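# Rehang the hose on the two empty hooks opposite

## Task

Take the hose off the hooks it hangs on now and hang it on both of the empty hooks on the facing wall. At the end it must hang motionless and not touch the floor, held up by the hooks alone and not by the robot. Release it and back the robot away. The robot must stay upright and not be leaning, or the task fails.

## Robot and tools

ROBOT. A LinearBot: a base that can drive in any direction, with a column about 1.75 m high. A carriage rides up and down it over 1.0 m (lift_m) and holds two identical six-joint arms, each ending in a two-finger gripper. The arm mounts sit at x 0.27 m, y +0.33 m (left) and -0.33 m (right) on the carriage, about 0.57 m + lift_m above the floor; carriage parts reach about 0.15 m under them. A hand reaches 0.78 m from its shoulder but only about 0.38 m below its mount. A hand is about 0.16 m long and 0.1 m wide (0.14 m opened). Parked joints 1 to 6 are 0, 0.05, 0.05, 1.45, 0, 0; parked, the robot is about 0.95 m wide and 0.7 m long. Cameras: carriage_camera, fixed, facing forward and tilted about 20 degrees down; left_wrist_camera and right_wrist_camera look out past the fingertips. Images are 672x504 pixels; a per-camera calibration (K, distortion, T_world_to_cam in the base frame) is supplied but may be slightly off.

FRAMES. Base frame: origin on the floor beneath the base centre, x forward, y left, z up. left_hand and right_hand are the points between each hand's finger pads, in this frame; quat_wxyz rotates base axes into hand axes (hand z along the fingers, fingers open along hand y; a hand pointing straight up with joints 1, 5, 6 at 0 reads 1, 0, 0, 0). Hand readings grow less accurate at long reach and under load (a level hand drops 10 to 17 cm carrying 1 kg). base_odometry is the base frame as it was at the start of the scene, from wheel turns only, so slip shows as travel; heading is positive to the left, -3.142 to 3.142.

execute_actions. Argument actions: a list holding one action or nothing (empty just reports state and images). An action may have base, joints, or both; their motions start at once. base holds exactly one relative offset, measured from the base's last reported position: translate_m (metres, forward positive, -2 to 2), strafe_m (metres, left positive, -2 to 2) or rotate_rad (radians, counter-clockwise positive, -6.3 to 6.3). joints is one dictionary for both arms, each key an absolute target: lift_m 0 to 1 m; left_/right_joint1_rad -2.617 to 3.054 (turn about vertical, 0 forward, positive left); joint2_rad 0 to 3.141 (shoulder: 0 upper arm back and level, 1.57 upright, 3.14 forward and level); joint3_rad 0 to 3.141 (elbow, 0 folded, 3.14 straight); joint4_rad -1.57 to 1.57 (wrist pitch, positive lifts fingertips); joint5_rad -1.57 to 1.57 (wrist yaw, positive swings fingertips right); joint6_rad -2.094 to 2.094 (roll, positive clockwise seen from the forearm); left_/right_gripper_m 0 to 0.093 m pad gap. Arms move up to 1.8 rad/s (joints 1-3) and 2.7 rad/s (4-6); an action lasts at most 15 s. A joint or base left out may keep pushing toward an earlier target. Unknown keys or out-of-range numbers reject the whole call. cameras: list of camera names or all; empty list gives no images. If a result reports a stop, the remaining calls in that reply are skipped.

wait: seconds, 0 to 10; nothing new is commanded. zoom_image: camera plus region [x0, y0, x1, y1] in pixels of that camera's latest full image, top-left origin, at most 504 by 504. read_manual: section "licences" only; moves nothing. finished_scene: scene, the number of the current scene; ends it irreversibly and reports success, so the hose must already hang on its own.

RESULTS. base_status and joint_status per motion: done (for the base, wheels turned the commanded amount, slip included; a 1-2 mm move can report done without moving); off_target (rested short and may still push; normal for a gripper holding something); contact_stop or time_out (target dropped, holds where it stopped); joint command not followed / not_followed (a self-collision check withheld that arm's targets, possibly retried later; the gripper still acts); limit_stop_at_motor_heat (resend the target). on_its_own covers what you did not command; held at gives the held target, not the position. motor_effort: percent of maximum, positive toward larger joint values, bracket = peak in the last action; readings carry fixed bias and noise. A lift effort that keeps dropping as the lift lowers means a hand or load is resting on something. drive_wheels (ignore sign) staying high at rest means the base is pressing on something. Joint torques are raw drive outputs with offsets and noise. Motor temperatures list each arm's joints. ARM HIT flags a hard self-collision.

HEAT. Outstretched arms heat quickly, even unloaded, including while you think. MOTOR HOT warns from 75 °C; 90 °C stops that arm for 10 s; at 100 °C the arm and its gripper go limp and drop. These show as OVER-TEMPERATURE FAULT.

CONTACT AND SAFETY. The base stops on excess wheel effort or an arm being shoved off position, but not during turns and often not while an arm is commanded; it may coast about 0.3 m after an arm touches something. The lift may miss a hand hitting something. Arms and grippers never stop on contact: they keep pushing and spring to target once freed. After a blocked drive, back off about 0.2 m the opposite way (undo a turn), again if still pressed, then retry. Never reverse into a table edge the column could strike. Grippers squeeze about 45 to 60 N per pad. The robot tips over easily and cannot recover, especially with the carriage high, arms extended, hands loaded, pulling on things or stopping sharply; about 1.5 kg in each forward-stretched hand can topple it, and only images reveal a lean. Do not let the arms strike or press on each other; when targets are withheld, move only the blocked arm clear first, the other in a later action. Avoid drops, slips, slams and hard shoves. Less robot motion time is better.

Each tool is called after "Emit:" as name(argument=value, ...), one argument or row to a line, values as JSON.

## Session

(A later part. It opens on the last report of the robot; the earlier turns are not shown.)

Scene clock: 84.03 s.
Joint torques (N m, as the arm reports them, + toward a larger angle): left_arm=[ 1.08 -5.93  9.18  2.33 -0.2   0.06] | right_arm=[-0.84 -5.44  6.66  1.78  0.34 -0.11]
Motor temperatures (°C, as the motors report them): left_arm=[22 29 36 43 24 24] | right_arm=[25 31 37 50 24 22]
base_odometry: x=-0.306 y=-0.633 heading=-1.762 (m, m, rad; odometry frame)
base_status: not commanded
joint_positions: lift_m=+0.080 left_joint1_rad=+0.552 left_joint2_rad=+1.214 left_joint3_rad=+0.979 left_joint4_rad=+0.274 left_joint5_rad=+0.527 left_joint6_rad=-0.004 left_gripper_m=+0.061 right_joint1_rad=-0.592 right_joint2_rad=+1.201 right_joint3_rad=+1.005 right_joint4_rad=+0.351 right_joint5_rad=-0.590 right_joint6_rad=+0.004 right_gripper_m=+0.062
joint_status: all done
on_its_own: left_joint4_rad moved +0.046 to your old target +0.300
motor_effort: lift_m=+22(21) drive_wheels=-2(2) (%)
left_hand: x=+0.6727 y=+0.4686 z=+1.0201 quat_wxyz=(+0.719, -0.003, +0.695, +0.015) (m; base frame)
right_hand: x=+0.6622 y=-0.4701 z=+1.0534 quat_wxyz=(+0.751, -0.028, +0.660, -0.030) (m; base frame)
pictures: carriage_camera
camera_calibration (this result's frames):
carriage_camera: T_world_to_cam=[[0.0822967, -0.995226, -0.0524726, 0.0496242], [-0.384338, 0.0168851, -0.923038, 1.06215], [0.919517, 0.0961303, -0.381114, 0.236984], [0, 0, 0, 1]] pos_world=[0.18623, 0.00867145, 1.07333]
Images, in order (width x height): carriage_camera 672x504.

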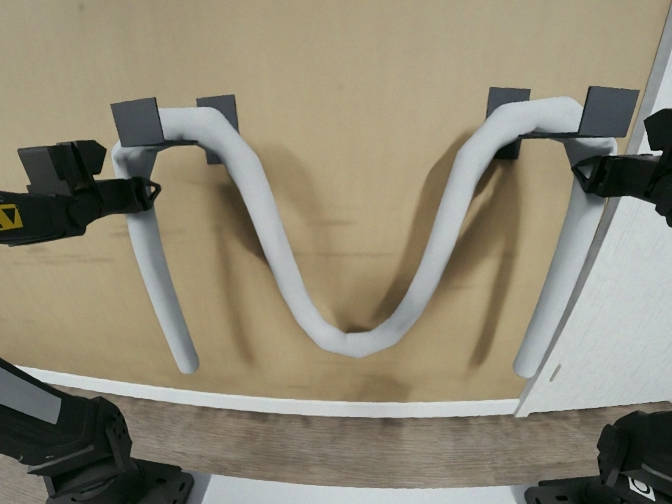

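Emit:
execute_actions(
  actions=[
    {"joints":{"lift_m":0.06,"right_joint4_rad":0.15}},
  ],
  cameras=[],
)

Emit:
execute_actions(
  actions=[
    {"joints":{"left_gripper_m":0.093,"right_gripper_m":0.093,"right_joint4_rad":0.25}},
  ],
  cameras=["carriage_camera"],
)

Emit:
execute_actions(
  actions=[
    {"base":{"translate_m":-0.5}},
  ],
  cameras=["carriage_camera"],
)

Emit:
wait(
  seconds=4,
)

Scene clock: 88.00 s.
Joint torques (N m, as the arm reports them, + toward a larger angle): left_arm=[ 0.9  -5.38  8.48  2.04 -0.16  0.04] | right_arm=[-1.96 -4.2   5.21  0.6   0.34 -0.12]
Motor temperatures (°C, as the motors report them): left_arm=[22 29 36 41 24 24] | right_arm=[25 31 37 47 24 22]
base_odometry: x=-0.306 y=-0.633 heading=-1.762 (m, m, rad; odometry frame)
base_status: not commanded
joint_positions: lift_m=+0.060 left_joint1_rad=+0.552 left_joint2_rad=+1.208 left_joint3_rad=+0.989 left_joint4_rad=+0.300 left_joint5_rad=+0.526 left_joint6_rad=-0.006 left_gripper_m=+0.061 right_joint1_rad=-0.583 right_joint2_rad=+1.188 right_joint3_rad=+1.025 right_joint4_rad=+0.316 right_joint5_rad=-0.589 right_joint6_rad=+0.007 right_gripper_m=+0.062
joint_status: right_joint4_rad off_target (ended at +0.316, target +0.150); the others done
motor_effort: lift_m=+20(21) drive_wheels=-2(2) (%)
left_hand: x=+0.6708 y=+0.4676 z=+1.0133 quat_wxyz=(+0.731, +0.004, +0.682, +0.022) (m; base frame)
right_hand: x=+0.6607 y=-0.4648 z=+1.0399 quat_wxyz=(+0.750, -0.030, +0.660, -0.025) (m; base frame)
pictures: none
No camera images: the call's "cameras" was empty. Leave "cameras" out to get every camera's image.

Scene clock: 88.80 s.
Joint torques (N m, as the arm reports them, + toward a larger angle): left_arm=[ 0.89 -5.6   8.56  2.   -0.08  0.09] | right_arm=[-0.82 -4.29  5.18  2.05  0.12 -0.16]
Motor temperatures (°C, as the motors report them): left_arm=[22 29 36 41 24 24] | right_arm=[25 31 37 46 24 22]
base_odometry: x=-0.306 y=-0.633 heading=-1.762 (m, m, rad; odometry frame)
base_status: not commanded
joint_positions: lift_m=+0.060 left_joint1_rad=+0.552 left_joint2_rad=+1.208 left_joint3_rad=+0.989 left_joint4_rad=+0.302 left_joint5_rad=+0.518 left_joint6_rad=-0.007 left_gripper_m=+0.093 right_joint1_rad=-0.593 right_joint2_rad=+1.188 right_joint3_rad=+1.025 right_joint4_rad=+0.278 right_joint5_rad=-0.569 right_joint6_rad=+0.007 right_gripper_m=+0.093
joint_status: all done
motor_effort: lift_m=+21(20) drive_wheels=-2(2) (%)
left_hand: x=+0.6708 y=+0.4691 z=+1.0137 quat_wxyz=(+0.732, +0.000, +0.681, +0.024) (m; base frame)
right_hand: x=+0.6602 y=-0.4724 z=+1.0321 quat_wxyz=(+0.740, -0.012, +0.672, -0.028) (m; base frame)
pictures: carriage_camera
camera_calibration (this result's frames):
carriage_camera: T_world_to_cam=[[0.0822967, -0.995226, -0.0524726, 0.0485832], [-0.384338, 0.0168851, -0.923038, 1.04384], [0.919517, 0.0961303, -0.381114, 0.229423], [0, 0, 0, 1]] pos_world=[0.18623, 0.00867145, 1.05349]
Images, in order (width x height): carriage_camera 672x504.

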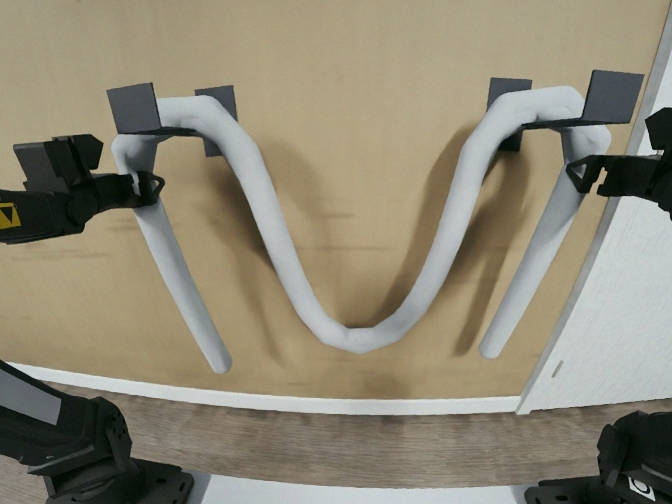

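Scene clock: 92.00 s.
Joint torques (N m, as the arm reports them, + toward a larger angle): left_arm=[ 0.92 -5.29  8.42  2.06  0.    0.01] | right_arm=[-0.88 -4.39  5.37  2.14  0.11 -0.13]
Motor temperatures (°C, as the motors report them): left_arm=[22 29 36 40 24 24] | right_arm=[25 31 37 45 24 22]
base_odometry: x=-0.211 y=-0.142 heading=-1.762 (m, m, rad; odometry frame)
base_status: done
joint_positions: lift_m=+0.060 left_joint1_rad=+0.552 left_joint2_rad=+1.207 left_joint3_rad=+0.989 left_joint4_rad=+0.303 left_joint5_rad=+0.511 left_joint6_rad=-0.007 left_gripper_m=+0.093 right_joint1_rad=-0.593 right_joint2_rad=+1.190 right_joint3_rad=+1.025 right_joint4_rad=+0.269 right_joint5_rad=-0.568 right_joint6_rad=+0.007 right_gripper_m=+0.093
joint_status: not commanded
motor_effort: lift_m=+20(20) drive_wheels=-1(11) (%)
left_hand: x=+0.6706 y=+0.4702 z=+1.0141 quat_wxyz=(+0.732, -0.002, +0.680, +0.027) (m; base frame)
right_hand: x=+0.6609 y=-0.4731 z=+1.0294 quat_wxyz=(+0.737, -0.009, +0.676, -0.026) (m; base frame)
pictures: carriage_camera
camera_calibration (this result's frames):
carriage_camera: T_world_to_cam=[[0.0822967, -0.995226, -0.0524726, 0.0485817], [-0.384338, 0.0168851, -0.923038, 1.04381], [0.919517, 0.0961303, -0.381114, 0.229412], [0, 0, 0, 1]] pos_world=[0.18623, 0.00867145, 1.05346]
Images, in order (width x height): carriage_camera 672x504.

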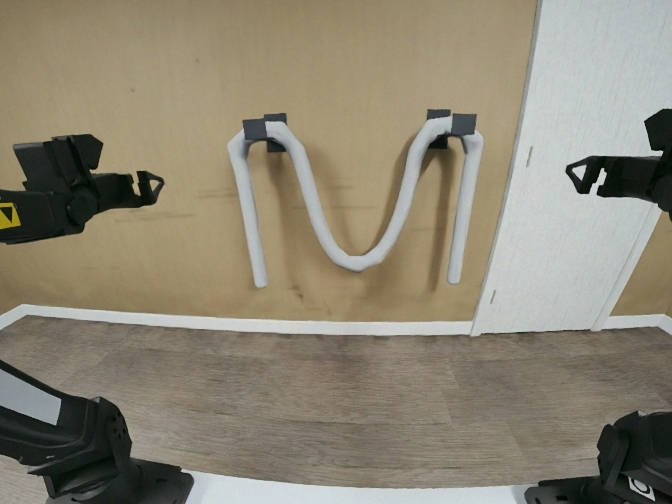

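Scene clock: 96.00 s.
Joint torques (N m, as the arm reports them, + toward a larger angle): left_arm=[ 0.76 -5.12  8.36  2.07 -0.11  0.1 ] | right_arm=[-0.83 -4.49  5.18  2.13  0.12 -0.16]
Motor temperatures (°C, as the motors report them): left_arm=[22 29 36 39 24 24] | right_arm=[25 30 36 44 24 22]
base_odometry: x=-0.211 y=-0.142 heading=-1.762 (m, m, rad; odometry frame)
base_status: done
joint_positions: lift_m=+0.060 left_joint1_rad=+0.552 left_joint2_rad=+1.207 left_joint3_rad=+0.989 left_joint4_rad=+0.303 left_joint5_rad=+0.511 left_joint6_rad=-0.007 left_gripper_m=+0.093 right_joint1_rad=-0.593 right_joint2_rad=+1.190 right_joint3_rad=+1.025 right_joint4_rad=+0.269 right_joint5_rad=-0.568 right_joint6_rad=+0.007 right_gripper_m=+0.093
joint_status: not commanded
motor_effort: lift_m=+21(20) drive_wheels=-1(11) (%)
left_hand: x=+0.6706 y=+0.4702 z=+1.0141 quat_wxyz=(+0.732, -0.002, +0.680, +0.027) (m; base frame)
right_hand: x=+0.6609 y=-0.4731 z=+1.0294 quat_wxyz=(+0.737, -0.009, +0.676, -0.026) (m; base frame)
wait: 4.00 s; at rest by 0.27 s
pictures: carriage_camera, left_wrist_camera, right_wrist_camera
camera_calibration (this result's frames):
carriage_camera: T_world_to_cam=[[0.0822967, -0.995226, -0.0524726, 0.0485817], [-0.384338, 0.0168851, -0.923038, 1.04381], [0.919517, 0.0961303, -0.381114, 0.229412], [0, 0, 0, 1]] pos_world=[0.18623, 0.00867145, 1.05346]
left_wrist_camera: T_world_to_cam=[[0.0000044025, -0.995421, -0.0955833, 0.563661], [-0.580673, 0.0778154, -0.81041, 1.1735], [0.814137, 0.0555062, -0.578014, 0.142387], [0, 0, 0, 1]] pos_world=[0.565493, 0.461861, 1.08719]
right_wrist_camera: T_world_to_cam=[[-0.0223922, -0.999724, -0.00716395, -0.446769], [-0.49536, 0.017319, -0.868515, 1.22935], [0.868399, -0.0158993, -0.495611, 0.0580145], [0, 0, 0, 1]] pos_world=[0.548584, -0.467014, 1.09326]
Images, in order (width x height): carriage_camera 672x504, left_wrist_camera 672x504, right_wrist_camera 672x504.

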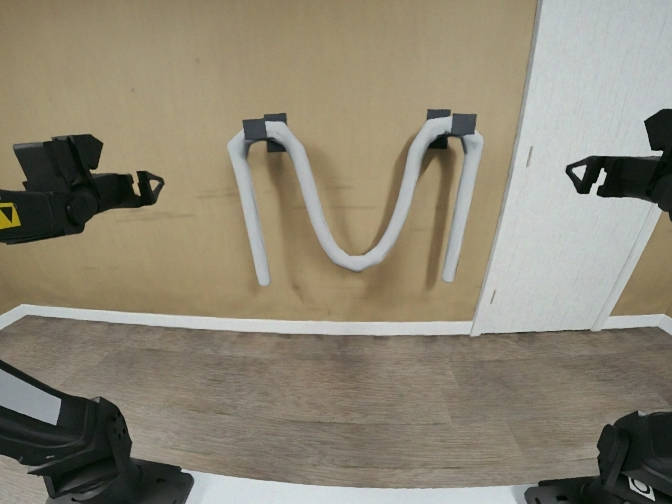

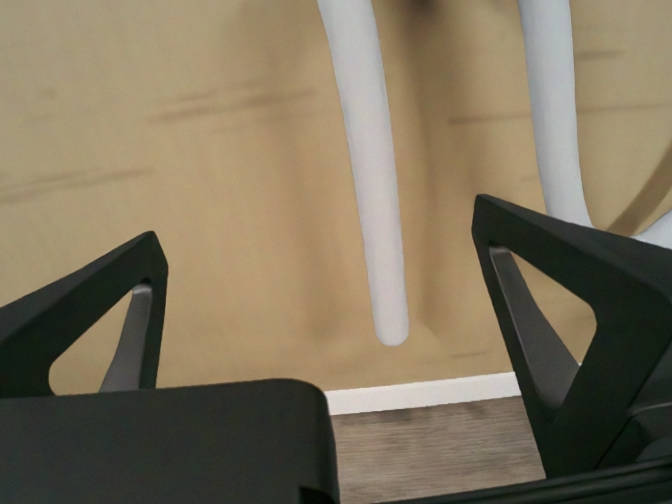

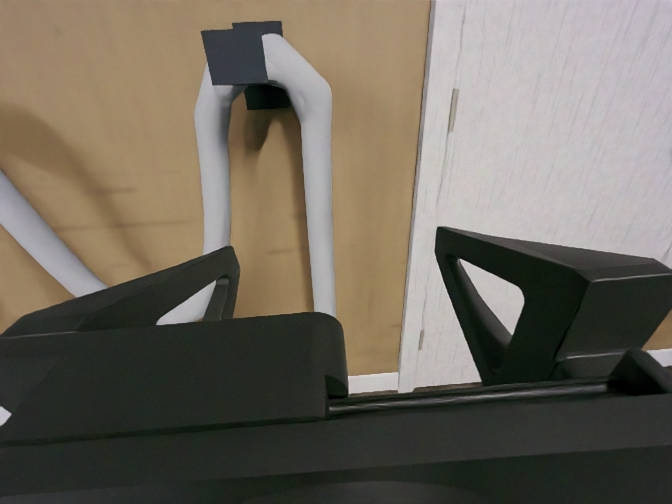

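Emit:
wait(
  seconds=10,
)

Emit:
finished_scene(
  scene=1,
)

Scene clock: 107.83 s.
Joint torques (N m, as the arm reports them, + toward a larger angle): left_arm=[ 1.1  -5.31  8.53  2.05 -0.01  0.09] | right_arm=[-0.84 -4.55  5.25  2.14  0.14 -0.15]
Motor temperatures (°C, as the motors report them): left_arm=[22 29 36 38 24 24] | right_arm=[25 30 35 42 24 22]
base_odometry: x=-0.211 y=-0.142 heading=-1.762 (m, m, rad; odometry frame)
base_status: done
joint_positions: lift_m=+0.060 left_joint1_rad=+0.552 left_joint2_rad=+1.207 left_joint3_rad=+0.989 left_joint4_rad=+0.303 left_joint5_rad=+0.511 left_joint6_rad=-0.007 left_gripper_m=+0.093 right_joint1_rad=-0.593 right_joint2_rad=+1.190 right_joint3_rad=+1.025 right_joint4_rad=+0.269 right_joint5_rad=-0.568 right_joint6_rad=+0.007 right_gripper_m=+0.093
joint_status: not commanded
motor_effort: lift_m=+20(20) drive_wheels=-1(11) (%)
left_hand: x=+0.6706 y=+0.4702 z=+1.0141 quat_wxyz=(+0.732, -0.002, +0.680, +0.027) (m; base frame)
right_hand: x=+0.6609 y=-0.4731 z=+1.0294 quat_wxyz=(+0.737, -0.009, +0.676, -0.026) (m; base frame)
wait: 10.00 s; at rest from the start
pictures: carriage_camera, left_wrist_camera, right_wrist_camera
camera_calibration (this result's frames):
carriage_camera: T_world_to_cam=[[0.0822967, -0.995226, -0.0524726, 0.0485817], [-0.384338, 0.0168851, -0.923038, 1.04381], [0.919517, 0.0961303, -0.381114, 0.229412], [0, 0, 0, 1]] pos_world=[0.18623, 0.00867145, 1.05346]
left_wrist_camera: T_world_to_cam=[[0.0000044025, -0.995421, -0.0955833, 0.563661], [-0.580673, 0.0778154, -0.81041, 1.1735], [0.814137, 0.0555062, -0.578014, 0.142387], [0, 0, 0, 1]] pos_world=[0.565493, 0.461861, 1.08719]
right_wrist_camera: T_world_to_cam=[[-0.0223922, -0.999724, -0.00716395, -0.446769], [-0.49536, 0.017319, -0.868515, 1.22935], [0.868399, -0.0158993, -0.495611, 0.0580145], [0, 0, 0, 1]] pos_world=[0.548584, -0.467014, 1.09326]
Images, in order (width x height): carriage_camera 672x504, left_wrist_camera 672x504, right_wrist_camera 672x504.

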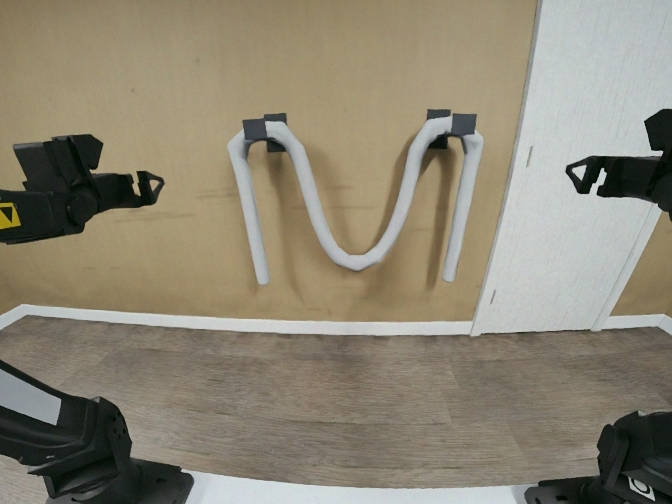

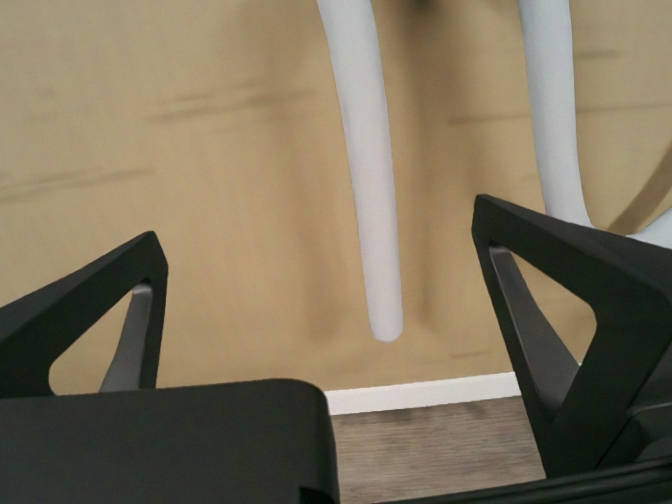

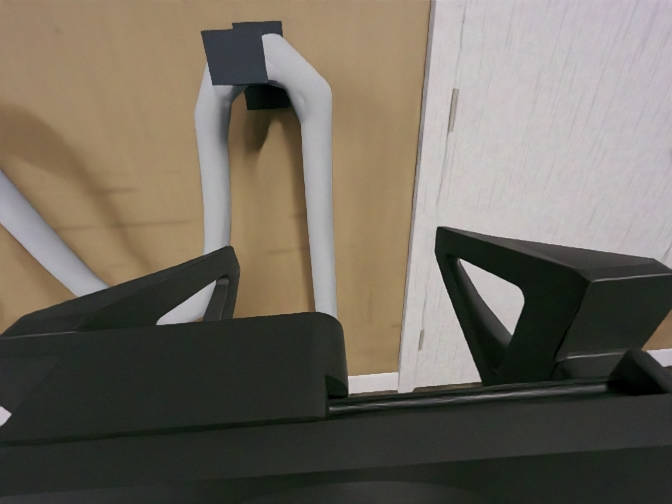

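The scene is finished: the task was done.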